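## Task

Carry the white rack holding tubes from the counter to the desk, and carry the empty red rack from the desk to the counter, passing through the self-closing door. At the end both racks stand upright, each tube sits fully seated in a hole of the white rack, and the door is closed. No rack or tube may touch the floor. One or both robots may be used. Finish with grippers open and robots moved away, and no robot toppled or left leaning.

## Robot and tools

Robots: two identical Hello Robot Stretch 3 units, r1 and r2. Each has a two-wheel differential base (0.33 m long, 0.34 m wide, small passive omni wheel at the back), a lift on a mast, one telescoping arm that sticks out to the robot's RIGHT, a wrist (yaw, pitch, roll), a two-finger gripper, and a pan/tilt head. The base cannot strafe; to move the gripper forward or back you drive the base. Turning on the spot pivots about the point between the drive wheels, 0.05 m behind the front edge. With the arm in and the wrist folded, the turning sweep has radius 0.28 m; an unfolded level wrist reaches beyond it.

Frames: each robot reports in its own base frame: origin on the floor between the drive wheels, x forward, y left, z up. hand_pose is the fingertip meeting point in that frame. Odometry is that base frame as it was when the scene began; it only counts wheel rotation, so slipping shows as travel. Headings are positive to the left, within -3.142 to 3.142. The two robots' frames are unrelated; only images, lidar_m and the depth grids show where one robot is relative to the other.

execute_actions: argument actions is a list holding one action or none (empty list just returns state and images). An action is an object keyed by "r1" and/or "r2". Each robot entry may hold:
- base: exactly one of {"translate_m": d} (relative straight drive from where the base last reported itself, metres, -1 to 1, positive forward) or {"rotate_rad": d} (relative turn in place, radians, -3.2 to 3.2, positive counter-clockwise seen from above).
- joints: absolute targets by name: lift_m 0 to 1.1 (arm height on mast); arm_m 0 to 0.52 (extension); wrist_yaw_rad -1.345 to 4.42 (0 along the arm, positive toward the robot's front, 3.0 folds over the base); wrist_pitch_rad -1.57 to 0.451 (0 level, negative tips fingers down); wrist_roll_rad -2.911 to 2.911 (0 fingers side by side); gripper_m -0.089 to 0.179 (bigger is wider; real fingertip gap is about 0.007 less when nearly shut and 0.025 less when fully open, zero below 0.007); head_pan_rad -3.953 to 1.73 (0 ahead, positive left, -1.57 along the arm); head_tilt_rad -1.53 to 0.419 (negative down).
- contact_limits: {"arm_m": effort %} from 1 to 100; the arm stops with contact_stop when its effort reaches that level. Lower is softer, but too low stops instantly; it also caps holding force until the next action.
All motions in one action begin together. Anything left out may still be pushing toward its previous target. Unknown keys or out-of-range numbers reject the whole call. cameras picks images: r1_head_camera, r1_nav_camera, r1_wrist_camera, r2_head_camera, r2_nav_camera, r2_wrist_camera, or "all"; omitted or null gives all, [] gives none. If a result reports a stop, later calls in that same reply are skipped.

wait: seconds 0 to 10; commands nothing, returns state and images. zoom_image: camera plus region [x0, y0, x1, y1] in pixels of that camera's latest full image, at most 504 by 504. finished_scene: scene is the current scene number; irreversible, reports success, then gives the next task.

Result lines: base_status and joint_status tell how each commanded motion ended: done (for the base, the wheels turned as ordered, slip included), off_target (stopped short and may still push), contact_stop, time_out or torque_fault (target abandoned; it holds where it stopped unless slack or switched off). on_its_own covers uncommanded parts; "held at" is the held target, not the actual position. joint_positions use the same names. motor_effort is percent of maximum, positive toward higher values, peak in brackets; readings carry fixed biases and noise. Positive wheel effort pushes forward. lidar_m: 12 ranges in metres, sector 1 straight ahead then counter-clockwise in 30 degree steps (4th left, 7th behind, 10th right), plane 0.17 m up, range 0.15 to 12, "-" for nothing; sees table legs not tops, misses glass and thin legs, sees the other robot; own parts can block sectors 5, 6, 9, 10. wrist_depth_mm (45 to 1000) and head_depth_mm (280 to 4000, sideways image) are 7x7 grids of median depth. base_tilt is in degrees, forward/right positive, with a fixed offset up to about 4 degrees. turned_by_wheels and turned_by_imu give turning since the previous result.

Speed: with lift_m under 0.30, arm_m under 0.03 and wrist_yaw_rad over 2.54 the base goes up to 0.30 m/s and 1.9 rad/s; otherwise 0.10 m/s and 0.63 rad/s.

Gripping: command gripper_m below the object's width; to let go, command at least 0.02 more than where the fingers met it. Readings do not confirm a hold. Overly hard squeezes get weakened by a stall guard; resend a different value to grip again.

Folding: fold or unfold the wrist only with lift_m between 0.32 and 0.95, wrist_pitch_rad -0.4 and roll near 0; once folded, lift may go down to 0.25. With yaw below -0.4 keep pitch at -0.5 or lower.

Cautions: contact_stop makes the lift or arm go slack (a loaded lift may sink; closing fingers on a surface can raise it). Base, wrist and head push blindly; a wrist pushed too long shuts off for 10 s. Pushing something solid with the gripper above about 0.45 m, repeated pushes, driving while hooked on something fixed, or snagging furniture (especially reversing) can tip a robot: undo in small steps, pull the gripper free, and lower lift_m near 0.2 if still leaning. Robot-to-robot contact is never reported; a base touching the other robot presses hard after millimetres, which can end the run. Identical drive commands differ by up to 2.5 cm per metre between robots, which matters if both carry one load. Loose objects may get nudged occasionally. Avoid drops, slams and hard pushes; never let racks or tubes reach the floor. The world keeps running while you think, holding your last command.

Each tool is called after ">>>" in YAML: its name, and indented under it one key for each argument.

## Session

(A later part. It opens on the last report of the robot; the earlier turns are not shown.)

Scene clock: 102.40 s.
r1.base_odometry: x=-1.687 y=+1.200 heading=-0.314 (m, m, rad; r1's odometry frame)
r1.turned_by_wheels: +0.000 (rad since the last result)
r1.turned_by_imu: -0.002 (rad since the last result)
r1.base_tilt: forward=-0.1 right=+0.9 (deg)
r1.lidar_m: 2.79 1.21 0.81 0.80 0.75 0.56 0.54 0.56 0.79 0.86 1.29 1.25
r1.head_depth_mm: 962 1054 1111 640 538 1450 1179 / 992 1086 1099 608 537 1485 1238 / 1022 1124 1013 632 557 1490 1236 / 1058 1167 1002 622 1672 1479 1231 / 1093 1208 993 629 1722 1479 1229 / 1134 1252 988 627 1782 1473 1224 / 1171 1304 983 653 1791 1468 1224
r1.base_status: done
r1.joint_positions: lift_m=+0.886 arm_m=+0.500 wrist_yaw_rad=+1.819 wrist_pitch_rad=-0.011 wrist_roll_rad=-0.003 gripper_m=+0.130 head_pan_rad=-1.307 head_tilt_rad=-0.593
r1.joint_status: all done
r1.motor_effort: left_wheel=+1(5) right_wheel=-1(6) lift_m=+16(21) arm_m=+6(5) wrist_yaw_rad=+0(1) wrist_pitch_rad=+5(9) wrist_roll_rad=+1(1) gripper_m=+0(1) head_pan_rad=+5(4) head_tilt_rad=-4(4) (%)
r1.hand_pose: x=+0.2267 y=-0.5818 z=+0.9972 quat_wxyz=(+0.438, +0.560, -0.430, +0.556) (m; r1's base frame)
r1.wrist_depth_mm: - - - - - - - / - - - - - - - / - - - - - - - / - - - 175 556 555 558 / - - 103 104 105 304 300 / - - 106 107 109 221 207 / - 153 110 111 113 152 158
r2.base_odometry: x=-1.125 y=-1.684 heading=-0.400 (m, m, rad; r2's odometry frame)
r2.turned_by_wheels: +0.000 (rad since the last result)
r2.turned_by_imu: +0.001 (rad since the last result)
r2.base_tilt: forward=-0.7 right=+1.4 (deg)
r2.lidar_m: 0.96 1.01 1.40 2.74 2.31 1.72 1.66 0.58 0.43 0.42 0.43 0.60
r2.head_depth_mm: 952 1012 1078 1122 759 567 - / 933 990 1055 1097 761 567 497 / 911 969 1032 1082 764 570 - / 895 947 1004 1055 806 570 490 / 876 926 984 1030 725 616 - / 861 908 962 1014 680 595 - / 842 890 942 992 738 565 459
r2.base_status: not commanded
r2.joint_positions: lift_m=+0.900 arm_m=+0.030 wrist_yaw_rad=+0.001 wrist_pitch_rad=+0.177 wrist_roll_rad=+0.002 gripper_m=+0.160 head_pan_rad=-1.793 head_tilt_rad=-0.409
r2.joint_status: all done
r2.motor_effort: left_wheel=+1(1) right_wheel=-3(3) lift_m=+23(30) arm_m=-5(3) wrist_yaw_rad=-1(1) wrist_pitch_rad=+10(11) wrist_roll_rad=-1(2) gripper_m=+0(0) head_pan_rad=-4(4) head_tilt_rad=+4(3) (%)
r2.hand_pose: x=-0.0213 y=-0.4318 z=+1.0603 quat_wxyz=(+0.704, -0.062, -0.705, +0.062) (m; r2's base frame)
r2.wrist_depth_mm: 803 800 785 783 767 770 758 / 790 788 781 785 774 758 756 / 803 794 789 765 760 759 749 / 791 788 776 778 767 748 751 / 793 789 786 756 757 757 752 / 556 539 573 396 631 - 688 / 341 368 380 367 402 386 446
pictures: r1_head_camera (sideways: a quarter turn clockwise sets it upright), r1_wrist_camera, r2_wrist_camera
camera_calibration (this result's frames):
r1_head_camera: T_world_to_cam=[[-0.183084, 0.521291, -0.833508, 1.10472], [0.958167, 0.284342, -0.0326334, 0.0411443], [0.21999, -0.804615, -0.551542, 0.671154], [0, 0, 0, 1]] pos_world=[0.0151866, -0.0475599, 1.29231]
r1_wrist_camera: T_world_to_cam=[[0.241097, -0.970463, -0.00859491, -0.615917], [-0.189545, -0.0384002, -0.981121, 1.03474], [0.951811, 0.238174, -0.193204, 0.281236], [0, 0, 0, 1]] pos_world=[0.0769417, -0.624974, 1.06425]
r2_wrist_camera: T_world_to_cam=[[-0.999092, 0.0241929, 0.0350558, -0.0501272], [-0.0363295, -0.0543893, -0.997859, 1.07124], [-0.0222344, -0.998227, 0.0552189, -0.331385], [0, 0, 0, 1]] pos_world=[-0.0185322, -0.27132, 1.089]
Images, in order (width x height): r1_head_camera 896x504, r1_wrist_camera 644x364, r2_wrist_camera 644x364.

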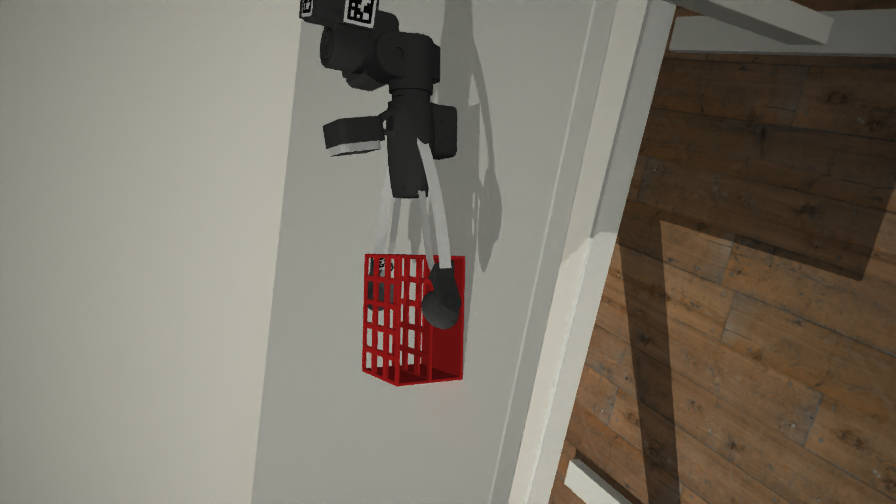

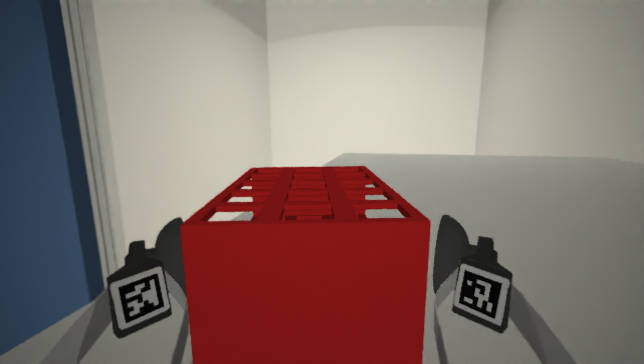

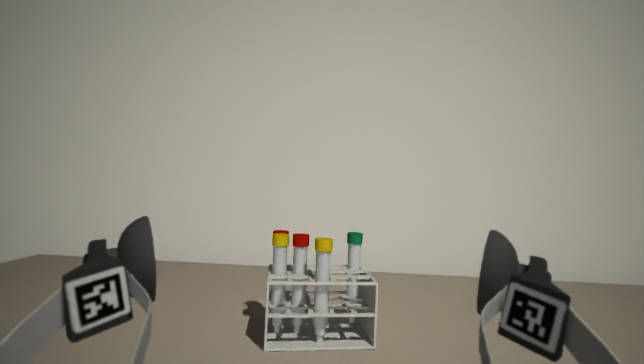

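>>> execute_actions:
  actions:
    - {"r1": {"joints": {"gripper_m": 0.02}}, "r2": {"base": {"rotate_rad": 2.31}, "joints": {"arm_m": 0.0, "wrist_pitch_rad": 0.0, "wrist_yaw_rad": 1.57, "gripper_m": 0.09, "head_pan_rad": 0.0, "head_tilt_rad": -0.2}}}
  cameras: ["r1_wrist_camera", "r1_head_camera"]

Scene clock: 114.67 s.
r1.base_odometry: x=-1.687 y=+1.200 heading=-0.314 (m, m, rad; r1's odometry frame)
r1.turned_by_wheels: +0.000 (rad since the last result)
r1.turned_by_imu: -0.002 (rad since the last result)
r1.base_tilt: forward=-0.2 right=+0.9 (deg)
r1.lidar_m: 2.78 1.21 0.81 0.80 0.75 0.56 0.54 0.56 0.79 0.86 1.28 1.25
r1.head_depth_mm: 964 1050 1111 638 538 1455 1185 / 994 1090 1094 608 537 1483 1238 / 1026 1127 1011 633 557 1491 1235 / 1057 1164 1002 643 1676 1484 1229 / 1093 1204 997 628 1725 1483 1231 / 1128 1255 988 626 1783 1473 1225 / 1174 1306 983 654 1788 1467 1222
r1.base_status: not commanded
r1.joint_positions: lift_m=+0.886 arm_m=+0.500 wrist_yaw_rad=+1.819 wrist_pitch_rad=-0.009 wrist_roll_rad=-0.003 gripper_m=+0.036 head_pan_rad=-1.307 head_tilt_rad=-0.593
r1.joint_status: gripper_m off_target (ended at +0.036, target +0.020)
r1.on_its_own: gripper_m is held at +0.034, not at your +0.020, by its stall guard, which is still easing
r1.motor_effort: left_wheel=+1(1) right_wheel=-1(1) lift_m=+17(17) arm_m=+5(5) wrist_yaw_rad=+0(1) wrist_pitch_rad=+4(5) wrist_roll_rad=+1(1) gripper_m=-26(100) head_pan_rad=+4(4) head_tilt_rad=-3(4) (%)
r1.hand_pose: x=+0.2268 y=-0.5817 z=+0.9978 quat_wxyz=(+0.438, +0.559, -0.431, +0.557) (m; r1's base frame)
r1.wrist_depth_mm: - - - - - - - / - - - - - - - / - - - - - - - / - - - 209 570 568 561 / - - 118 122 127 307 303 / - - 122 126 130 210 209 / 175 161 127 131 138 160 159
r2.base_odometry: x=-1.125 y=-1.684 heading=+1.910 (m, m, rad; r2's odometry frame)
r2.turned_by_wheels: +2.310 (rad since the last result)
r2.turned_by_imu: +2.284 (rad since the last result)
r2.base_tilt: forward=-0.8 right=+1.2 (deg)
r2.lidar_m: 1.97 1.67 0.90 0.49 0.42 0.42 0.47 0.97 0.96 1.10 1.83 2.74
r2.head_depth_mm: 2657 2743 2817 2898 2966 2549 1884 / 2813 2933 3009 3126 3169 2562 1885 / 2549 2684 2740 2853 2914 2558 1886 / 2312 2386 2440 2498 2575 2475 1885 / 2079 2144 2183 2243 2278 2312 1895 / 1879 1945 1971 2001 2061 2092 1896 / 1739 1768 1804 1844 1866 1900 1858
r2.base_status: done
r2.joint_positions: lift_m=+0.900 arm_m=+0.003 wrist_yaw_rad=+1.569 wrist_pitch_rad=-0.014 wrist_roll_rad=+0.002 gripper_m=+0.090 head_pan_rad=-0.007 head_tilt_rad=-0.211
r2.joint_status: all done
joint sent to its limit — the command would take r2.arm_m past its lower limit, so that joint was sent only as far as its limit.
r2.motor_effort: left_wheel=-2(4) right_wheel=+2(7) lift_m=+23(24) arm_m=-5(5) wrist_yaw_rad=+0(2) wrist_pitch_rad=+6(10) wrist_roll_rad=-1(1) gripper_m=+0(83) head_pan_rad=+4(42) head_tilt_rad=+5(19) (%)
r2.hand_pose: x=+0.2345 y=-0.1486 z=+1.0113 quat_wxyz=(+0.504, +0.503, -0.497, +0.495) (m; r2's base frame)
r2.wrist_depth_mm: - - - - - - - / - - - - - - - / - - - - - - - / - - - - - - - / - - - - - - - / - - - - - - - / - - - - - - -
pictures: r1_head_camera (sideways: a quarter turn clockwise sets it upright), r1_wrist_camera
camera_calibration (this result's frames):
r1_head_camera: T_world_to_cam=[[-0.183084, 0.521291, -0.833508, 1.10472], [0.958167, 0.284342, -0.0326334, 0.0411443], [0.21999, -0.804615, -0.551542, 0.671154], [0, 0, 0, 1]] pos_world=[0.0151867, -0.0475599, 1.29231]
r1_wrist_camera: T_world_to_cam=[[0.241208, -0.970435, -0.0086053, -0.615887], [-0.18734, -0.0378604, -0.981565, 1.03554], [0.95222, 0.238373, -0.190933, 0.279038], [0, 0, 0, 1]] pos_world=[0.0768499, -0.624987, 1.06443]
Images, in order (width x height): r1_head_camera 896x504, r1_wrist_camera 644x364.

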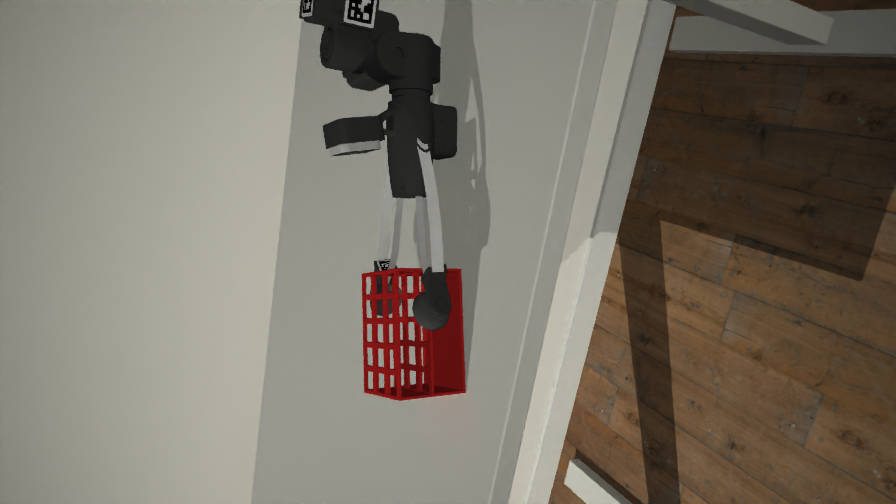

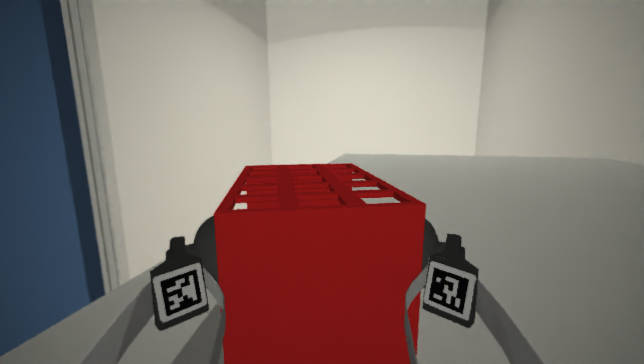

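>>> execute_actions:
  actions:
    - {"r1": {"joints": {"lift_m": 0.96}}, "r2": {"base": {"translate_m": 1.0}}}
  cameras: ["r1_wrist_camera", "r1_head_camera"]

Scene clock: 126.13 s.
r1.base_odometry: x=-1.687 y=+1.200 heading=-0.314 (m, m, rad; r1's odometry frame)
r1.turned_by_wheels: +0.000 (rad since the last result)
r1.turned_by_imu: -0.002 (rad since the last result)
r1.base_tilt: forward=-0.2 right=+0.8 (deg)
r1.lidar_m: 2.79 1.21 0.81 0.80 0.75 0.55 0.54 0.56 0.79 0.86 1.29 1.25
r1.head_depth_mm: 965 1045 - 672 538 1454 1182 / 994 1086 1101 666 537 1492 1239 / 1026 1128 1093 663 557 1481 1236 / 1061 1165 1175 660 1673 1485 1230 / 1094 1207 1070 628 1717 1477 1230 / 1133 1253 988 632 1785 1476 1230 / 1175 1303 981 653 1795 1473 1225
r1.base_status: not commanded
r1.joint_positions: lift_m=+0.960 arm_m=+0.500 wrist_yaw_rad=+1.820 wrist_pitch_rad=-0.025 wrist_roll_rad=-0.003 gripper_m=+0.042 head_pan_rad=-1.307 head_tilt_rad=-0.593
r1.joint_status: all done
r1.on_its_own: gripper_m is held at +0.041, not at your +0.020, by its stall guard, which is not easing now
r1.motor_effort: left_wheel=+1(1) right_wheel=-1(1) lift_m=+38(38) arm_m=+5(5) wrist_yaw_rad=+0(0) wrist_pitch_rad=+11(11) wrist_roll_rad=+1(1) gripper_m=-21(26) head_pan_rad=+4(4) head_tilt_rad=-3(3) (%)
r1.hand_pose: x=+0.2263 y=-0.5817 z=+1.0679 quat_wxyz=(+0.442, +0.563, -0.426, +0.554) (m; r1's base frame)
r1.wrist_depth_mm: - - - - - - - / - - - - - - - / - - - - - - - / - - - - 861 859 867 / - - 130 132 133 481 483 / - - 129 130 131 338 336 / - - 128 129 131 258 260
r2.base_odometry: x=-1.458 y=-0.741 heading=+1.910 (m, m, rad; r2's odometry frame)
r2.turned_by_wheels: +0.000 (rad since the last result)
r2.turned_by_imu: +0.003 (rad since the last result)
r2.base_tilt: forward=-0.7 right=+1.3 (deg)
r2.lidar_m: 1.15 0.98 0.98 1.11 1.15 1.15 1.31 1.65 1.65 1.87 2.01 2.01
r2.head_depth_mm: 1930 1977 2024 2080 2136 2202 1870 / 1722 1778 1823 1887 1949 2032 1885 / 1508 1551 1592 1639 1684 1736 1758 / 1343 1375 1401 1439 1479 1517 1565 / 1206 1235 1262 1288 1321 1347 1380 / 1102 1118 1142 1161 1183 1215 1237 / 1009 1028 1040 1058 1082 1101 1125
r2.base_status: done
r2.joint_positions: lift_m=+0.900 arm_m=+0.003 wrist_yaw_rad=+1.569 wrist_pitch_rad=-0.014 wrist_roll_rad=+0.002 gripper_m=+0.090 head_pan_rad=-0.007 head_tilt_rad=-0.211
r2.joint_status: not commanded
r2.motor_effort: left_wheel=-2(3) right_wheel=+2(8) lift_m=+24(24) arm_m=-5(5) wrist_yaw_rad=+1(2) wrist_pitch_rad=+6(6) wrist_roll_rad=-1(2) gripper_m=+0(0) head_pan_rad=+3(4) head_tilt_rad=+5(4) (%)
r2.hand_pose: x=+0.2345 y=-0.1486 z=+1.0113 quat_wxyz=(+0.504, +0.503, -0.497, +0.495) (m; r2's base frame)
r2.wrist_depth_mm: 775 903 - - - - - / 787 908 - - - - - / 800 928 - - - - - / 822 965 - - - - - / 825 977 - - - - - / 847 970 - - - - - / 869 - - - - - -
pictures: r1_head_camera (sideways: a quarter turn clockwise sets it upright), r1_wrist_camera
camera_calibration (this result's frames):
r1_head_camera: T_world_to_cam=[[-0.183085, 0.521293, -0.833507, 1.10472], [0.958167, 0.284342, -0.0326333, 0.0411442], [0.21999, -0.804614, -0.551544, 0.671157], [0, 0, 0, 1]] pos_world=[0.0151866, -0.0475599, 1.29231]
r1_wrist_camera: T_world_to_cam=[[0.241445, -0.970377, -0.00853318, -0.61529], [-0.202082, -0.0416767, -0.978481, 1.10206], [0.94914, 0.237974, -0.206158, 0.309574], [0, 0, 0, 1]] pos_world=[0.077436, -0.624803, 1.13692]
Images, in order (width x height): r1_head_camera 896x504, r1_wrist_camera 644x364.

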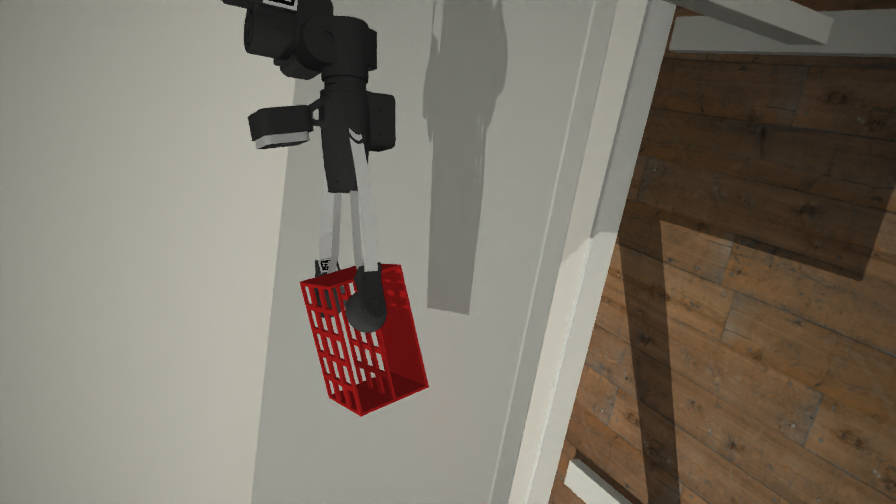

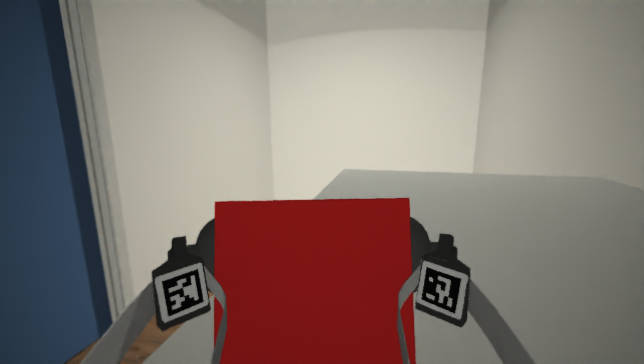

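>>> execute_actions:
  actions:
    - {"r1": {"joints": {"lift_m": 1.03, "arm_m": 0.0, "head_pan_rad": 0.9, "head_tilt_rad": -0.35}}, "r2": {"base": {"translate_m": 0.635}}}
  cameras: ["r1_wrist_camera", "r1_head_camera", "r1_nav_camera"]

Scene clock: 136.90 s.
r1.base_odometry: x=-1.687 y=+1.200 heading=-0.314 (m, m, rad; r1's odometry frame)
r1.turned_by_wheels: +0.000 (rad since the last result)
r1.turned_by_imu: -0.002 (rad since the last result)
r1.base_tilt: forward=-0.1 right=+0.9 (deg)
r1.lidar_m: 2.78 1.21 0.81 0.80 0.75 0.56 0.54 0.56 0.79 0.86 1.28 1.25
r1.head_depth_mm: 1175 1264 1348 1439 1559 1701 1462 / 1072 1159 1252 1369 1500 1653 1463 / 989 1053 1132 1226 1333 1461 1455 / 909 969 1038 1111 1199 1304 1380 / 848 899 955 1017 1094 1178 1279 / 792 835 885 939 1004 1073 1156 / 743 785 824 872 916 889 947
r1.base_status: not commanded
r1.joint_positions: lift_m=+1.030 arm_m=+0.001 wrist_yaw_rad=+1.820 wrist_pitch_rad=-0.025 wrist_roll_rad=-0.003 gripper_m=+0.042 head_pan_rad=+0.893 head_tilt_rad=-0.359
r1.joint_status: all done
r1.on_its_own: gripper_m is held at +0.041, not at your +0.020, by its stall guard, which is not easing now
r1.motor_effort: left_wheel=+2(1) right_wheel=-1(1) lift_m=+38(41) arm_m=-4(3) wrist_yaw_rad=-1(0) wrist_pitch_rad=+11(11) wrist_roll_rad=+1(1) gripper_m=-21(21) head_pan_rad=+4(48) head_tilt_rad=+5(26) (%)
r1.hand_pose: x=+0.2263 y=-0.0830 z=+1.1377 quat_wxyz=(+0.442, +0.563, -0.426, +0.554) (m; r1's base frame)
r1.wrist_depth_mm: 902 - - - - - - / 902 - - - - - - / 901 - - - - - - / 917 - - - - - - / 906 - 130 131 133 - 678 / 915 - 129 130 131 - 533 / 939 - 128 129 131 - -
r2.base_odometry: x=-1.669 y=-0.142 heading=+1.910 (m, m, rad; r2's odometry frame)
r2.turned_by_wheels: +0.000 (rad since the last result)
r2.turned_by_imu: +0.003 (rad since the last result)
r2.base_tilt: forward=-0.8 right=+1.3 (deg)
r2.lidar_m: 0.64 0.55 0.55 0.61 1.04 1.61 1.83 2.08 2.08 1.83 1.55 1.16
r2.head_depth_mm: 1079 1118 1163 1210 1258 1305 1361 / 925 954 987 1019 1052 1087 1128 / 815 835 839 847 876 932 959 / 725 741 760 777 797 817 840 / 652 666 679 695 711 727 743 / 593 604 616 626 640 654 669 / 544 553 563 573 583 595 606
r2.base_status: done
r2.joint_positions: lift_m=+0.900 arm_m=+0.003 wrist_yaw_rad=+1.569 wrist_pitch_rad=-0.014 wrist_roll_rad=+0.002 gripper_m=+0.090 head_pan_rad=-0.007 head_tilt_rad=-0.211
r2.joint_status: not commanded
r2.motor_effort: left_wheel=-2(4) right_wheel=+2(8) lift_m=+23(23) arm_m=-5(5) wrist_yaw_rad=+1(0) wrist_pitch_rad=+6(6) wrist_roll_rad=-1(2) gripper_m=+0(1) head_pan_rad=+4(3) head_tilt_rad=+5(4) (%)
r2.hand_pose: x=+0.2345 y=-0.1486 z=+1.0113 quat_wxyz=(+0.504, +0.503, -0.497, +0.495) (m; r2's base frame)
r2.wrist_depth_mm: 447 514 623 777 - - - / 448 529 640 795 - - - / 460 538 656 813 - - - / 469 551 689 888 - - - / 472 557 731 906 - - - / 487 547 772 933 - - - / 491 612 750 985 - - -
pictures: r1_head_camera (sideways: a quarter turn clockwise sets it upright), r1_nav_camera (sideways: a quarter turn counterclockwise sets it upright), r1_wrist_camera
camera_calibration (this result's frames):
r1_head_camera: T_world_to_cam=[[-0.183435, -0.292933, -0.938372, 1.24152], [-0.788585, 0.613785, -0.0374517, 0.0580831], [0.586929, 0.733116, -0.343593, 0.398325], [0, 0, 0, 1]] pos_world=[0.039753, 0.0360125, 1.30404]
r1_nav_camera: T_world_to_cam=[[0.244849, 0.284871, 0.926767, -1.17098], [0.786237, -0.617666, -0.0178624, 0.0689828], [0.567344, 0.733033, -0.375211, 0.443415], [0, 0, 0, 1]] pos_world=[-0.0190924, 0.051149, 1.25283]
r1_wrist_camera: T_world_to_cam=[[0.241798, -0.970289, -0.00853051, -0.130821], [-0.202573, -0.0418799, -0.978371, 1.19116], [0.948946, 0.238296, -0.20668, 0.205997], [0, 0, 0, 1]] pos_world=[0.0774486, -0.126137, 1.20686]
Images, in order (width x height): r1_head_camera 896x504, r1_nav_camera 672x504, r1_wrist_camera 644x364.

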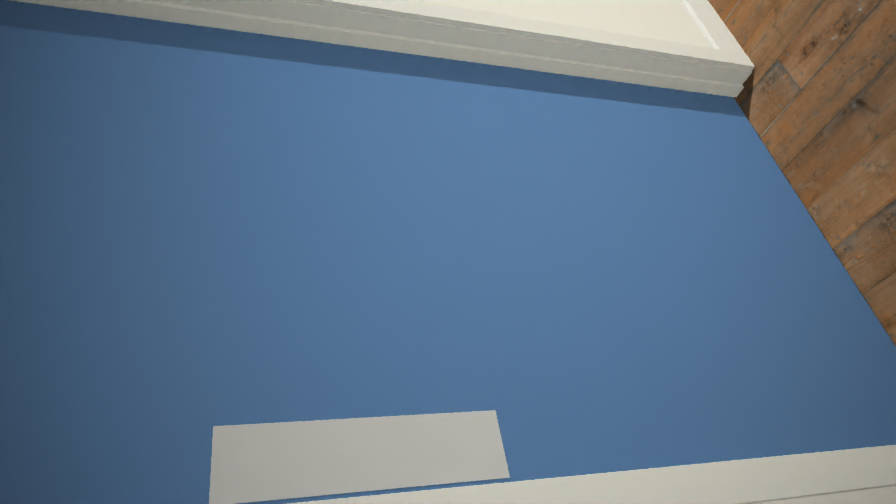

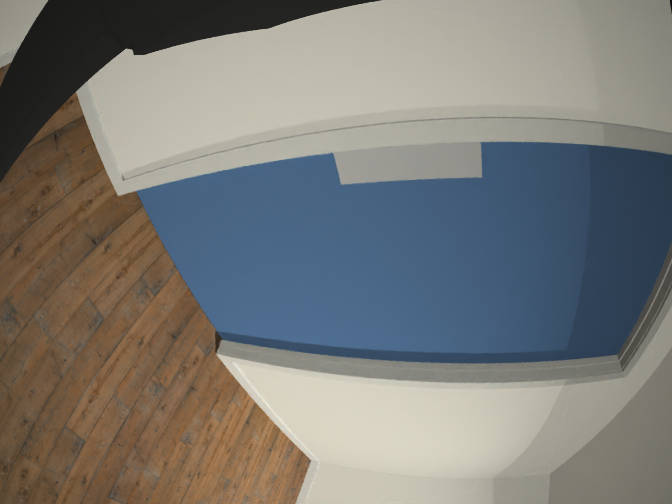

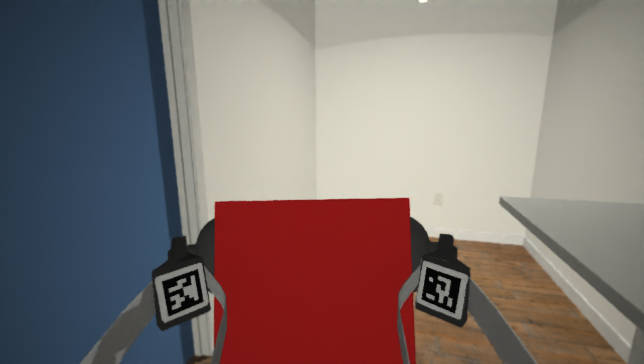

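>>> execute_actions:
  actions:
    - {"r1": {"base": {"translate_m": 0.52}, "joints": {"head_pan_rad": 0.0, "head_tilt_rad": -0.3}}, "r2": {"base": {"rotate_rad": 0.83}}}
  cameras: ["r2_head_camera", "r2_nav_camera", "r2_wrist_camera"]

Scene clock: 143.97 s.
r1.base_odometry: x=-1.192 y=+1.039 heading=-0.314 (m, m, rad; r1's odometry frame)
r1.turned_by_wheels: +0.000 (rad since the last result)
r1.turned_by_imu: -0.003 (rad since the last result)
r1.base_tilt: forward=-0.2 right=+1.0 (deg)
r1.lidar_m: 2.70 1.07 0.89 0.86 0.84 1.09 1.06 1.11 1.08 1.24 0.90 1.81
r1.head_depth_mm: 2335 2458 2590 2753 2811 1926 - / 2365 2477 2633 2749 2852 304 - / 2363 2476 2612 2783 2859 295 - / 2369 2499 2619 2779 2849 1975 1517 / 2387 2521 2650 2804 2832 1972 1516 / 2373 2517 2623 2744 2615 1952 1513 / 1903 1951 1987 2026 2055 1869 1499
r1.base_status: done
r1.joint_positions: lift_m=+1.030 arm_m=+0.001 wrist_yaw_rad=+1.820 wrist_pitch_rad=-0.025 wrist_roll_rad=-0.003 gripper_m=+0.042 head_pan_rad=+0.007 head_tilt_rad=-0.310
r1.joint_status: all done
r1.on_its_own: gripper_m is held at +0.041, not at your +0.020, by its stall guard, which is not easing now
r1.motor_effort: left_wheel=+1(8) right_wheel=-2(3) lift_m=+38(38) arm_m=-4(4) wrist_yaw_rad=+0(0) wrist_pitch_rad=+11(11) wrist_roll_rad=+1(1) gripper_m=-21(21) head_pan_rad=-4(49) head_tilt_rad=+6(15) (%)
r1.hand_pose: x=+0.2263 y=-0.0830 z=+1.1377 quat_wxyz=(+0.442, +0.563, -0.426, +0.554) (m; r1's base frame)
r1.wrist_depth_mm: 827 - - - - - - / 838 - - - - - - / 855 - - - - - - / 891 - - - - - - / 911 - 131 132 133 - - / 909 - 129 130 132 - - / 925 - 128 129 130 - -
r2.base_odometry: x=-1.669 y=-0.142 heading=+2.740 (m, m, rad; r2's odometry frame)
r2.turned_by_wheels: +0.830 (rad since the last result)
r2.turned_by_imu: +0.822 (rad since the last result)
r2.base_tilt: forward=-0.7 right=+1.3 (deg)
r2.lidar_m: 0.54 0.57 0.78 1.62 1.68 2.16 2.08 2.16 1.60 1.55 0.77 0.57
r2.head_depth_mm: 466 478 491 505 519 534 551 / 465 478 491 503 518 534 549 / 465 477 490 503 518 532 549 / 464 476 489 503 516 532 548 / 463 475 488 502 516 530 547 / 463 475 487 501 515 531 547 / 461 474 487 500 514 529 545
r2.base_status: done
r2.joint_positions: lift_m=+0.900 arm_m=+0.003 wrist_yaw_rad=+1.569 wrist_pitch_rad=-0.014 wrist_roll_rad=+0.002 gripper_m=+0.090 head_pan_rad=-0.007 head_tilt_rad=-0.211
r2.joint_status: not commanded
r2.motor_effort: left_wheel=-2(5) right_wheel=+2(7) lift_m=+24(23) arm_m=-5(5) wrist_yaw_rad=+2(2) wrist_pitch_rad=+6(6) wrist_roll_rad=-2(2) gripper_m=-1(0) head_pan_rad=+4(4) head_tilt_rad=+6(5) (%)
r2.hand_pose: x=+0.2345 y=-0.1485 z=+1.0113 quat_wxyz=(+0.504, +0.504, -0.497, +0.495) (m; r2's base frame)
r2.wrist_depth_mm: 444 446 437 436 432 433 430 / 448 455 453 452 450 442 437 / 463 469 467 461 461 458 454 / 478 479 482 472 472 467 465 / 485 492 491 485 481 484 482 / 506 508 511 504 499 495 488 / 514 531 520 522 521 509 508
pictures: r2_head_camera (sideways: a quarter turn clockwise sets it upright), r2_nav_camera (sideways: a quarter turn counterclockwise sets it upright), r2_wrist_camera
camera_calibration (this result's frames):
r2_head_camera: T_world_to_cam=[[-0.159309, 0.0137946, -0.987132, 1.302], [0.0206254, 0.999731, 0.010642, -0.0164495], [0.987013, -0.0186646, -0.15955, 0.15861], [0, 0, 0, 1]] pos_world=[0.0512091, 0.00144485, 1.31073]
r2_nav_camera: T_world_to_cam=[[0.226364, -0.0151677, 0.973925, -1.22686], [0.0451125, -0.998643, -0.026038, 0.0818274], [0.972997, 0.0498303, -0.225373, 0.237432], [0, 0, 0, 1]] pos_world=[0.0430053, 0.0512763, 1.25051]
r2_wrist_camera: T_world_to_cam=[[-0.0197507, -0.999039, 0.0391313, -0.185507], [-0.135886, -0.0360935, -0.990067, 1.06521], [0.990528, -0.0248719, -0.135043, 0.0592446], [0, 0, 0, 1]] pos_world=[0.0823999, -0.145408, 1.06989]
Images, in order (width x height): r2_head_camera 896x504, r2_nav_camera 672x504, r2_wrist_camera 644x364.

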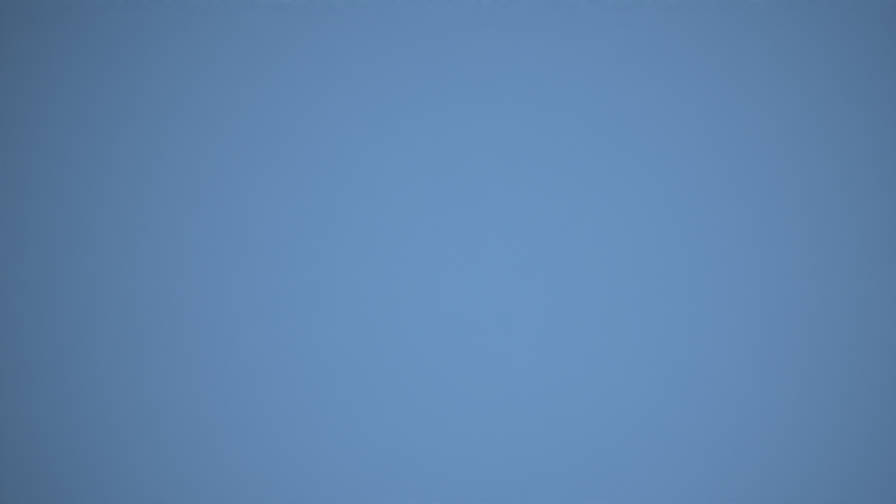

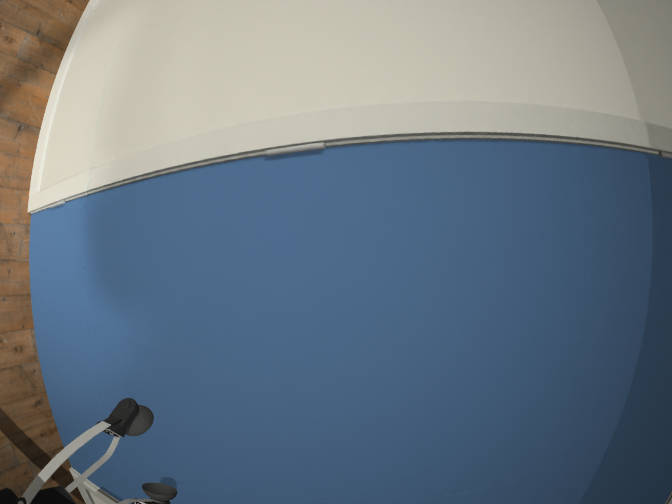

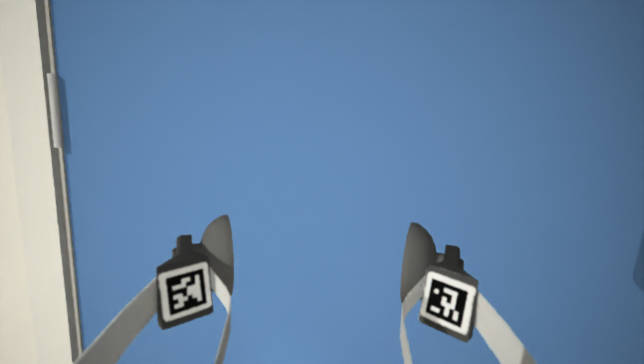

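>>> execute_actions:
  actions:
    - {"r1": {"base": {"rotate_rad": 1.571}}, "r2": {"joints": {"arm_m": 0.45, "head_pan_rad": -0.9, "head_tilt_rad": -0.25}}}
  cameras: ["r2_head_camera", "r2_wrist_camera", "r1_head_camera"]

Scene clock: 149.33 s.
r1.base_odometry: x=-1.192 y=+1.039 heading=+1.257 (m, m, rad; r1's odometry frame)
r1.turned_by_wheels: +1.571 (rad since the last result)
r1.turned_by_imu: +1.569 (rad since the last result)
r1.base_tilt: forward=-0.2 right=+0.8 (deg)
r1.lidar_m: 0.86 0.83 1.09 1.06 1.09 1.08 1.24 0.90 1.85 2.64 1.07 0.89
r1.head_depth_mm: 709 746 785 829 876 907 - / 713 750 791 834 882 305 - / 720 755 796 842 888 295 - / 722 761 802 847 899 956 1024 / 728 765 808 853 906 963 1034 / 733 772 812 851 908 952 1019 / 670 699 736 774 822 876 939
r1.base_status: done
r1.joint_positions: lift_m=+1.030 arm_m=+0.001 wrist_yaw_rad=+1.820 wrist_pitch_rad=-0.025 wrist_roll_rad=-0.003 gripper_m=+0.042 head_pan_rad=+0.007 head_tilt_rad=-0.310
r1.joint_status: not commanded
r1.on_its_own: gripper_m is held at +0.041, not at your +0.020, by its stall guard, which is not easing now
r1.motor_effort: left_wheel=-3(7) right_wheel=+2(6) lift_m=+38(38) arm_m=-3(3) wrist_yaw_rad=+0(0) wrist_pitch_rad=+11(11) wrist_roll_rad=+1(1) gripper_m=-21(21) head_pan_rad=-4(4) head_tilt_rad=+6(6) (%)
r1.hand_pose: x=+0.2263 y=-0.0830 z=+1.1377 quat_wxyz=(+0.442, +0.563, -0.426, +0.554) (m; r1's base frame)
r1.wrist_depth_mm: 898 795 762 750 695 659 608 / 923 838 777 783 727 675 629 / 944 854 821 810 749 703 644 / 991 923 840 821 766 711 669 / - 948 131 132 133 739 685 / - - 129 130 132 759 696 / - - 128 129 130 778 735
r2.base_odometry: x=-1.669 y=-0.142 heading=+2.740 (m, m, rad; r2's odometry frame)
r2.turned_by_wheels: +0.000 (rad since the last result)
r2.turned_by_imu: +0.001 (rad since the last result)
r2.base_tilt: forward=-0.8 right=+1.2 (deg)
r2.lidar_m: 0.54 0.57 0.78 1.62 1.68 2.15 2.08 2.15 1.60 1.55 0.77 0.56
r2.head_depth_mm: 1215 1279 1344 1410 1473 1590 1629 / 1016 1058 1104 1148 1198 1261 1319 / 853 883 912 943 980 1017 1059 / 768 792 808 839 864 896 927 / 684 702 722 740 761 784 806 / 617 629 645 661 679 695 715 / 562 573 585 598 612 627 641
r2.base_status: not commanded
r2.joint_positions: lift_m=+0.900 arm_m=+0.450 wrist_yaw_rad=+1.569 wrist_pitch_rad=-0.014 wrist_roll_rad=+0.002 gripper_m=+0.090 head_pan_rad=-0.893 head_tilt_rad=-0.247
r2.joint_status: all done
r2.motor_effort: left_wheel=-2(2) right_wheel=+2(2) lift_m=+24(24) arm_m=+4(4) wrist_yaw_rad=+0(1) wrist_pitch_rad=+6(6) wrist_roll_rad=-1(1) gripper_m=+1(0) head_pan_rad=-3(44) head_tilt_rad=-2(6) (%)
r2.hand_pose: x=+0.2345 y=-0.5951 z=+1.0113 quat_wxyz=(+0.504, +0.504, -0.497, +0.496) (m; r2's base frame)
r2.wrist_depth_mm: 439 437 440 432 428 420 425 / 453 452 448 446 439 433 436 / 467 465 458 456 447 445 447 / 482 475 474 472 470 455 461 / 496 491 490 484 478 472 475 / 516 507 505 496 497 492 489 / 527 525 524 519 510 501 505
pictures: r1_head_camera (sideways: a quarter turn clockwise sets it upright), r2_head_camera (sideways: a quarter turn clockwise sets it upright), r2_wrist_camera
camera_calibration (this result's frames):
r1_head_camera: T_world_to_cam=[[-0.296108, -0.0429088, -0.95419, 1.26286], [-0.0216134, 0.999036, -0.0382183, 0.054405], [0.95491, 0.00930658, -0.29675, 0.335117], [0, 0, 0, 1]] pos_world=[0.0551118, -0.00328368, 1.30653]
r2_head_camera: T_world_to_cam=[[-0.112301, 0.159741, -0.98075, 1.29336], [0.787665, 0.616021, 0.0101432, -0.0204786], [0.605783, -0.771363, -0.195002, 0.207082], [0, 0, 0, 1]] pos_world=[0.0359296, -0.034252, 1.30905]
r2_wrist_camera: T_world_to_cam=[[-0.019502, -0.999044, 0.0391314, -0.631704], [-0.135877, -0.0361273, -0.990067, 1.04907], [0.990534, -0.0246254, -0.135043, 0.0482829], [0, 0, 0, 1]] pos_world=[0.0823993, -0.592011, 1.06989]
Images, in order (width x height): r1_head_camera 896x504, r2_head_camera 896x504, r2_wrist_camera 644x364.

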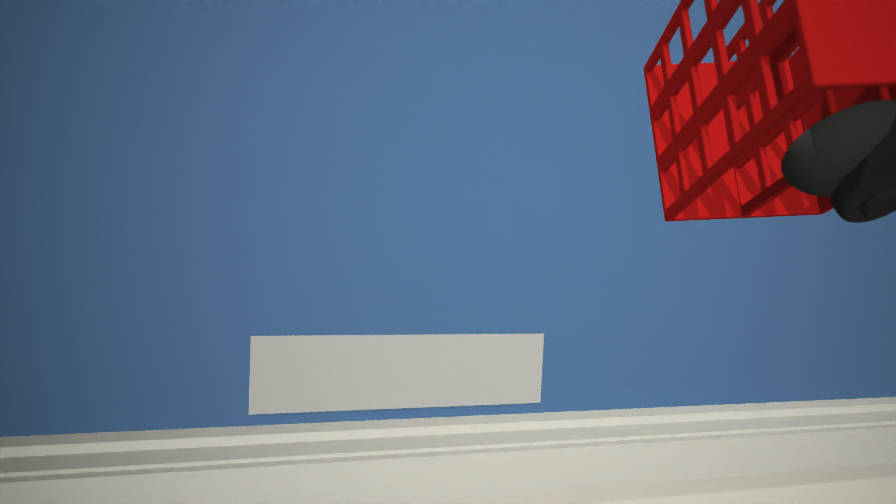

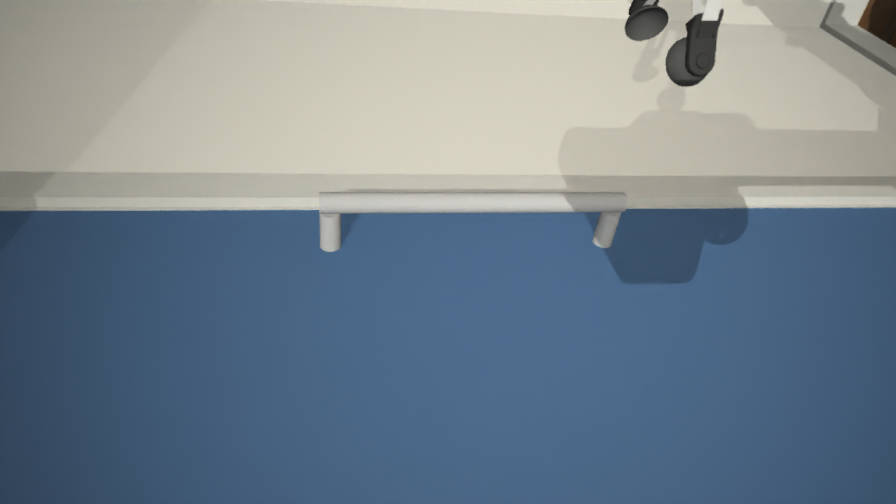

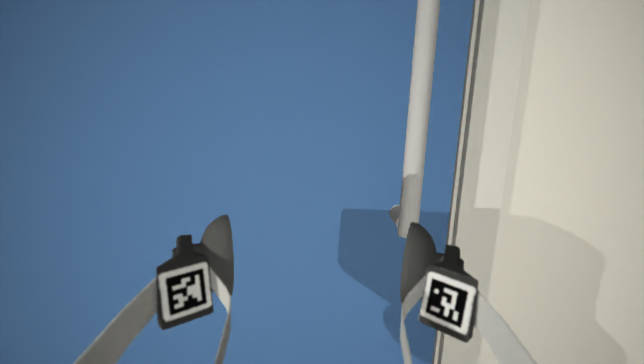

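>>> execute_actions:
  actions:
    - {"r2": {"base": {"translate_m": 0.15}, "joints": {"lift_m": 0.99, "wrist_yaw_rad": 1.25, "arm_m": 0.48, "gripper_m": 0.11}}}
  cameras: ["r2_head_camera", "r2_wrist_camera"]

Scene clock: 153.00 s.
r1.base_odometry: x=-1.192 y=+1.039 heading=+1.257 (m, m, rad; r1's odometry frame)
r1.turned_by_wheels: +0.000 (rad since the last result)
r1.turned_by_imu: -0.001 (rad since the last result)
r1.base_tilt: forward=-0.2 right=+0.8 (deg)
r1.lidar_m: 0.86 0.83 1.09 1.06 1.09 1.08 1.24 0.91 1.84 2.63 1.07 0.89
r1.head_depth_mm: 708 746 785 827 877 906 - / 714 749 792 837 884 305 - / 720 754 794 841 894 295 - / 723 760 802 849 900 958 1022 / 728 767 805 856 906 967 1033 / 734 772 810 851 904 957 1021 / 669 700 738 774 823 875 937
r1.base_status: not commanded
r1.joint_positions: lift_m=+1.030 arm_m=+0.001 wrist_yaw_rad=+1.820 wrist_pitch_rad=-0.025 wrist_roll_rad=-0.003 gripper_m=+0.042 head_pan_rad=+0.007 head_tilt_rad=-0.310
r1.joint_status: not commanded
r1.on_its_own: gripper_m is held at +0.041, not at your +0.020, by its stall guard, which is not easing now
r1.motor_effort: left_wheel=-3(3) right_wheel=+2(2) lift_m=+38(38) arm_m=-3(3) wrist_yaw_rad=+1(0) wrist_pitch_rad=+11(11) wrist_roll_rad=+1(1) gripper_m=-22(21) head_pan_rad=-4(4) head_tilt_rad=+6(6) (%)
r1.hand_pose: x=+0.2263 y=-0.0830 z=+1.1377 quat_wxyz=(+0.442, +0.563, -0.426, +0.554) (m; r1's base frame)
r1.wrist_depth_mm: 897 797 764 751 703 660 607 / 942 836 782 769 730 687 631 / 963 879 818 823 749 693 649 / 994 923 842 827 765 719 664 / - 960 130 131 133 736 679 / - - 129 130 131 762 709 / - - 128 129 130 773 730
r2.base_odometry: x=-1.807 y=-0.084 heading=+2.740 (m, m, rad; r2's odometry frame)
r2.turned_by_wheels: +0.000 (rad since the last result)
r2.turned_by_imu: +0.000 (rad since the last result)
r2.base_tilt: forward=-0.8 right=+1.4 (deg)
r2.lidar_m: 0.39 0.41 0.57 1.58 1.68 2.31 2.23 2.19 1.60 1.50 0.56 0.41
r2.head_depth_mm: 860 901 948 999 1029 1113 1177 / 721 751 738 760 781 877 914 / 621 640 664 689 714 741 771 / 543 560 576 595 613 635 656 / 484 496 509 523 538 553 570 / 436 446 456 467 479 491 506 / 397 405 413 422 433 443 454
r2.base_status: done
r2.joint_positions: lift_m=+0.990 arm_m=+0.480 wrist_yaw_rad=+1.252 wrist_pitch_rad=-0.015 wrist_roll_rad=+0.002 gripper_m=+0.110 head_pan_rad=-0.893 head_tilt_rad=-0.247
r2.joint_status: all done
r2.motor_effort: left_wheel=-2(2) right_wheel=+2(8) lift_m=+33(35) arm_m=+4(3) wrist_yaw_rad=-3(4) wrist_pitch_rad=+6(7) wrist_roll_rad=-2(1) gripper_m=+0(73) head_pan_rad=-3(4) head_tilt_rad=-2(0) (%)
r2.hand_pose: x=+0.2216 y=-0.7050 z=+1.1007 quat_wxyz=(+0.576, +0.419, -0.570, +0.409) (m; r2's base frame)
r2.wrist_depth_mm: 248 264 280 308 319 364 407 / 254 271 289 313 343 377 419 / 261 279 296 322 356 393 436 / 268 285 304 334 367 405 459 / 274 289 317 341 374 427 479 / 281 293 327 354 383 449 503 / 284 314 333 368 407 461 526
pictures: r2_head_camera (sideways: a quarter turn clockwise sets it upright), r2_wrist_camera
camera_calibration (this result's frames):
r2_head_camera: T_world_to_cam=[[-0.112308, 0.15975, -0.980748, 1.29336], [0.787666, 0.616019, 0.0101431, -0.0204784], [0.60578, -0.771363, -0.195014, 0.207097], [0, 0, 0, 1]] pos_world=[0.0359296, -0.0342521, 1.30905]
r2_wrist_camera: T_world_to_cam=[[-0.330425, -0.94302, 0.0391419, -0.636845], [-0.140921, 0.00828591, -0.989986, 1.1642], [0.933253, -0.332632, -0.135629, -0.133311], [0, 0, 0, 1]] pos_world=[0.0780427, -0.654548, 1.15939]
Images, in order (width x height): r2_head_camera 896x504, r2_wrist_camera 644x364.

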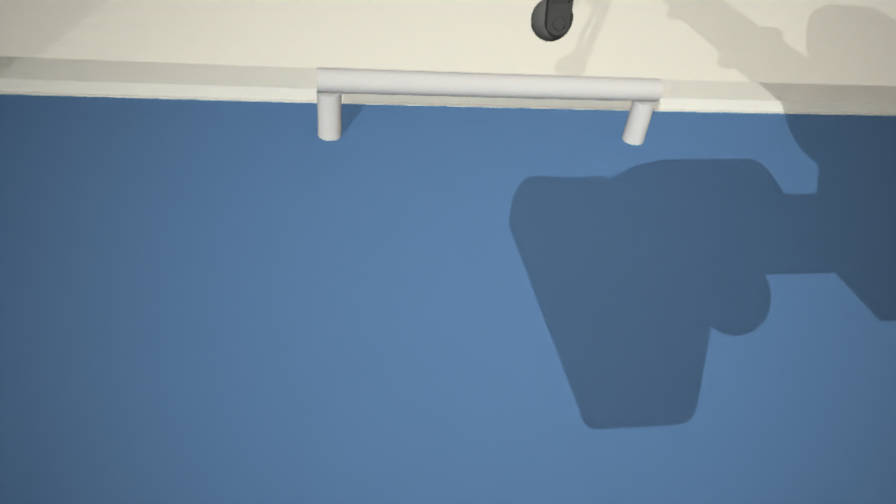

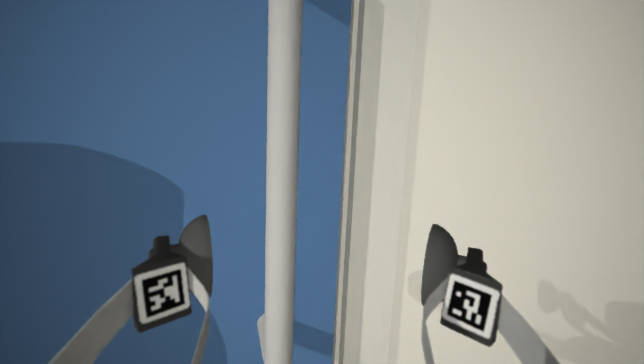

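>>> execute_actions:
  actions:
    - {"r2": {"base": {"translate_m": 0.11}}}
  cameras: ["r2_head_camera", "r2_wrist_camera"]

Scene clock: 155.67 s.
r1.base_odometry: x=-1.192 y=+1.039 heading=+1.257 (m, m, rad; r1's odometry frame)
r1.turned_by_wheels: +0.000 (rad since the last result)
r1.turned_by_imu: -0.001 (rad since the last result)
r1.base_tilt: forward=-0.1 right=+0.9 (deg)
r1.lidar_m: 0.86 0.83 1.09 1.06 1.09 1.08 1.24 0.90 1.85 2.63 1.07 0.89
r1.head_depth_mm: 708 745 785 829 879 907 - / 714 752 788 833 885 305 - / 719 756 793 842 892 295 - / 723 761 802 848 900 957 1024 / 730 766 807 854 905 964 1034 / 734 772 809 854 904 957 1018 / 670 700 736 774 824 875 937
r1.base_status: not commanded
r1.joint_positions: lift_m=+1.030 arm_m=+0.001 wrist_yaw_rad=+1.820 wrist_pitch_rad=-0.025 wrist_roll_rad=-0.003 gripper_m=+0.042 head_pan_rad=+0.007 head_tilt_rad=-0.310
r1.joint_status: not commanded
r1.on_its_own: gripper_m is held at +0.041, not at your +0.020, by its stall guard, which is not easing now
r1.motor_effort: left_wheel=-2(3) right_wheel=+2(2) lift_m=+38(38) arm_m=-3(3) wrist_yaw_rad=+0(0) wrist_pitch_rad=+11(11) wrist_roll_rad=+1(1) gripper_m=-21(21) head_pan_rad=-4(4) head_tilt_rad=+6(6) (%)
r1.hand_pose: x=+0.2263 y=-0.0830 z=+1.1377 quat_wxyz=(+0.442, +0.563, -0.426, +0.554) (m; r1's base frame)
r1.wrist_depth_mm: 890 791 756 759 709 647 615 / 923 823 778 794 716 667 628 / 959 872 816 814 749 702 644 / 987 923 836 835 759 720 667 / - 952 131 132 133 734 691 / - - 129 130 131 764 696 / - - 128 129 131 789 727
r2.base_odometry: x=-1.908 y=-0.041 heading=+2.740 (m, m, rad; r2's odometry frame)
r2.turned_by_wheels: +0.000 (rad since the last result)
r2.turned_by_imu: +0.000 (rad since the last result)
r2.base_tilt: forward=-0.7 right=+1.2 (deg)
r2.lidar_m: 0.29 0.30 0.39 1.13 1.68 2.30 2.34 2.19 1.61 1.08 0.40 0.30
r2.head_depth_mm: 601 630 651 699 719 757 820 / 502 523 545 569 594 621 648 / 431 447 463 479 497 516 536 / 378 389 401 414 428 442 457 / 337 346 355 364 375 386 397 / 304 311 318 326 334 343 352 / 285 288 291 294 301 308 316
r2.base_status: done
r2.joint_positions: lift_m=+0.990 arm_m=+0.480 wrist_yaw_rad=+1.252 wrist_pitch_rad=-0.015 wrist_roll_rad=+0.002 gripper_m=+0.110 head_pan_rad=-0.893 head_tilt_rad=-0.247
r2.joint_status: not commanded
r2.motor_effort: left_wheel=-2(2) right_wheel=+2(8) lift_m=+32(32) arm_m=+4(4) wrist_yaw_rad=-1(2) wrist_pitch_rad=+6(6) wrist_roll_rad=-2(2) gripper_m=+0(0) head_pan_rad=-4(4) head_tilt_rad=+0(1) (%)
r2.hand_pose: x=+0.2215 y=-0.7050 z=+1.1007 quat_wxyz=(+0.576, +0.419, -0.570, +0.409) (m; r2's base frame)
r2.wrist_depth_mm: 162 171 184 131 210 236 261 / 166 175 189 134 216 244 273 / 170 179 194 138 223 253 284 / 174 184 200 143 229 262 294 / 179 188 208 153 236 274 309 / 184 190 215 155 245 291 322 / 186 203 219 157 254 297 340
pictures: r2_head_camera (sideways: a quarter turn clockwise sets it upright), r2_wrist_camera
camera_calibration (this result's frames):
r2_head_camera: T_world_to_cam=[[-0.112308, 0.15975, -0.980748, 1.29336], [0.787666, 0.616019, 0.0101431, -0.0204784], [0.60578, -0.771363, -0.195014, 0.207097], [0, 0, 0, 1]] pos_world=[0.0359296, -0.0342521, 1.30905]
r2_wrist_camera: T_world_to_cam=[[-0.33047, -0.943004, 0.0391419, -0.636836], [-0.14092, 0.00829265, -0.989986, 1.16421], [0.933237, -0.332677, -0.135629, -0.133339], [0, 0, 0, 1]] pos_world=[0.0780413, -0.654553, 1.15939]
Images, in order (width x height): r2_head_camera 896x504, r2_wrist_camera 644x364.

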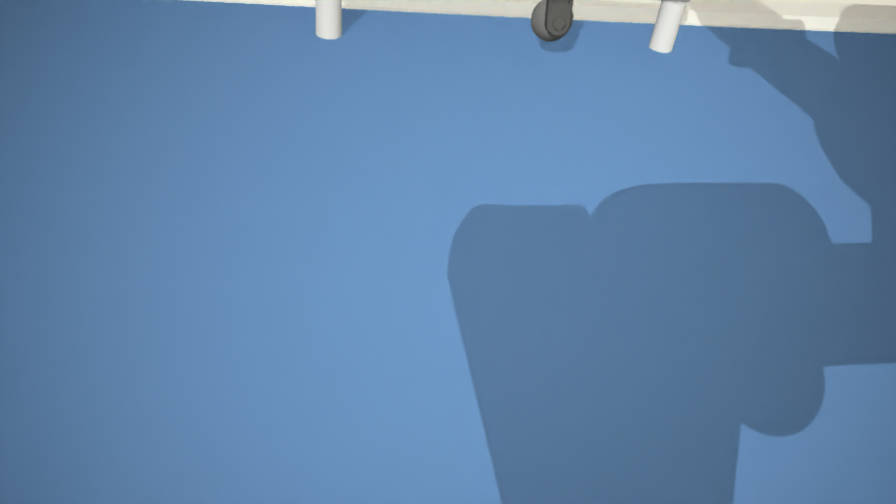

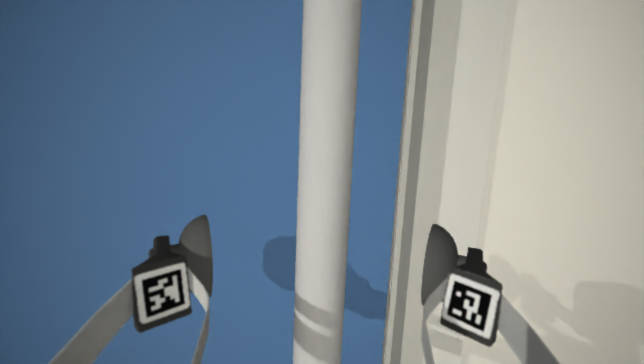

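>>> execute_actions:
  actions:
    - {"r2": {"joints": {"gripper_m": -0.03, "head_pan_rad": -1.2, "head_tilt_rad": -0.3}}}
  cameras: ["r2_wrist_camera"]

Scene clock: 162.33 s.
r1.base_odometry: x=-1.192 y=+1.039 heading=+1.257 (m, m, rad; r1's odometry frame)
r1.turned_by_wheels: +0.000 (rad since the last result)
r1.turned_by_imu: -0.001 (rad since the last result)
r1.base_tilt: forward=-0.2 right=+0.8 (deg)
r1.lidar_m: 0.86 0.83 1.09 1.06 1.09 1.08 1.24 0.91 1.85 2.62 1.07 0.89
r1.head_depth_mm: 710 743 785 829 875 907 - / 713 750 791 836 886 305 - / 719 755 795 842 893 295 - / 725 762 802 847 898 956 1022 / 729 766 807 852 907 969 1030 / 733 772 810 853 905 957 1018 / 671 701 738 776 823 875 940
r1.base_status: not commanded
r1.joint_positions: lift_m=+1.030 arm_m=+0.001 wrist_yaw_rad=+1.820 wrist_pitch_rad=-0.025 wrist_roll_rad=-0.003 gripper_m=+0.042 head_pan_rad=+0.007 head_tilt_rad=-0.310
r1.joint_status: not commanded
r1.on_its_own: gripper_m is held at +0.041, not at your +0.020, by its stall guard, which is not easing now
r1.motor_effort: left_wheel=-3(3) right_wheel=+2(2) lift_m=+38(38) arm_m=-3(4) wrist_yaw_rad=+0(1) wrist_pitch_rad=+11(11) wrist_roll_rad=+1(1) gripper_m=-21(21) head_pan_rad=-4(4) head_tilt_rad=+6(5) (%)
r1.hand_pose: x=+0.2263 y=-0.0830 z=+1.1377 quat_wxyz=(+0.442, +0.563, -0.426, +0.554) (m; r1's base frame)
r1.wrist_depth_mm: 892 799 757 770 706 656 611 / 923 847 774 781 729 669 627 / 946 866 817 825 730 690 646 / 988 901 850 835 762 713 661 / - 946 130 132 133 755 684 / - - 129 130 131 745 713 / - - 128 129 130 779 729
r2.base_odometry: x=-1.908 y=-0.041 heading=+2.740 (m, m, rad; r2's odometry frame)
r2.turned_by_wheels: +0.000 (rad since the last result)
r2.turned_by_imu: +0.001 (rad since the last result)
r2.base_tilt: forward=-0.7 right=+1.4 (deg)
r2.lidar_m: 0.28 0.30 0.39 1.13 1.68 2.30 2.34 2.18 1.60 1.07 0.40 0.30
r2.head_depth_mm: 1328 1378 1423 1463 1568 1616 1643 / 1334 1395 1457 1514 1605 1672 1639 / 897 937 980 1023 1086 1148 1220 / 675 697 688 744 762 808 841 / 539 553 568 585 603 621 641 / 450 459 469 480 492 504 519 / 385 392 399 407 416 425 435
r2.base_status: not commanded
r2.joint_positions: lift_m=+0.990 arm_m=+0.480 wrist_yaw_rad=+1.247 wrist_pitch_rad=-0.015 wrist_roll_rad=+0.002 gripper_m=-0.029 head_pan_rad=-1.193 head_tilt_rad=-0.296
r2.joint_status: all done
r2.motor_effort: left_wheel=+1(2) right_wheel=-6(6) lift_m=+33(33) arm_m=+3(4) wrist_yaw_rad=+3(2) wrist_pitch_rad=+6(7) wrist_roll_rad=-2(2) gripper_m=-26(99) head_pan_rad=-4(28) head_tilt_rad=-1(6) (%)
r2.hand_pose: x=+0.2212 y=-0.7062 z=+1.1006 quat_wxyz=(+0.577, +0.418, -0.571, +0.408) (m; r2's base frame)
r2.wrist_depth_mm: 161 170 183 129 209 237 262 / 165 174 188 133 216 244 271 / 169 179 193 138 223 253 284 / 173 184 199 145 229 263 296 / 177 189 204 143 236 273 308 / 182 194 204 147 244 285 324 / 187 198 220 157 253 298 339
pictures: r2_wrist_camera
camera_calibration (this result's frames):
r2_wrist_camera: T_world_to_cam=[[-0.334768, -0.941487, 0.0391452, -0.636069], [-0.141107, 0.00901348, -0.989953, 1.16462], [0.931676, -0.336928, -0.135867, -0.135789], [0, 0, 0, 1]] pos_world=[0.0779104, -0.655099, 1.15937]
Images, in order (width x height): r2_wrist_camera 644x364.

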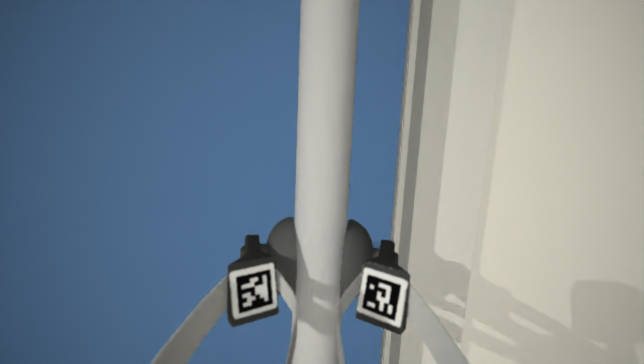

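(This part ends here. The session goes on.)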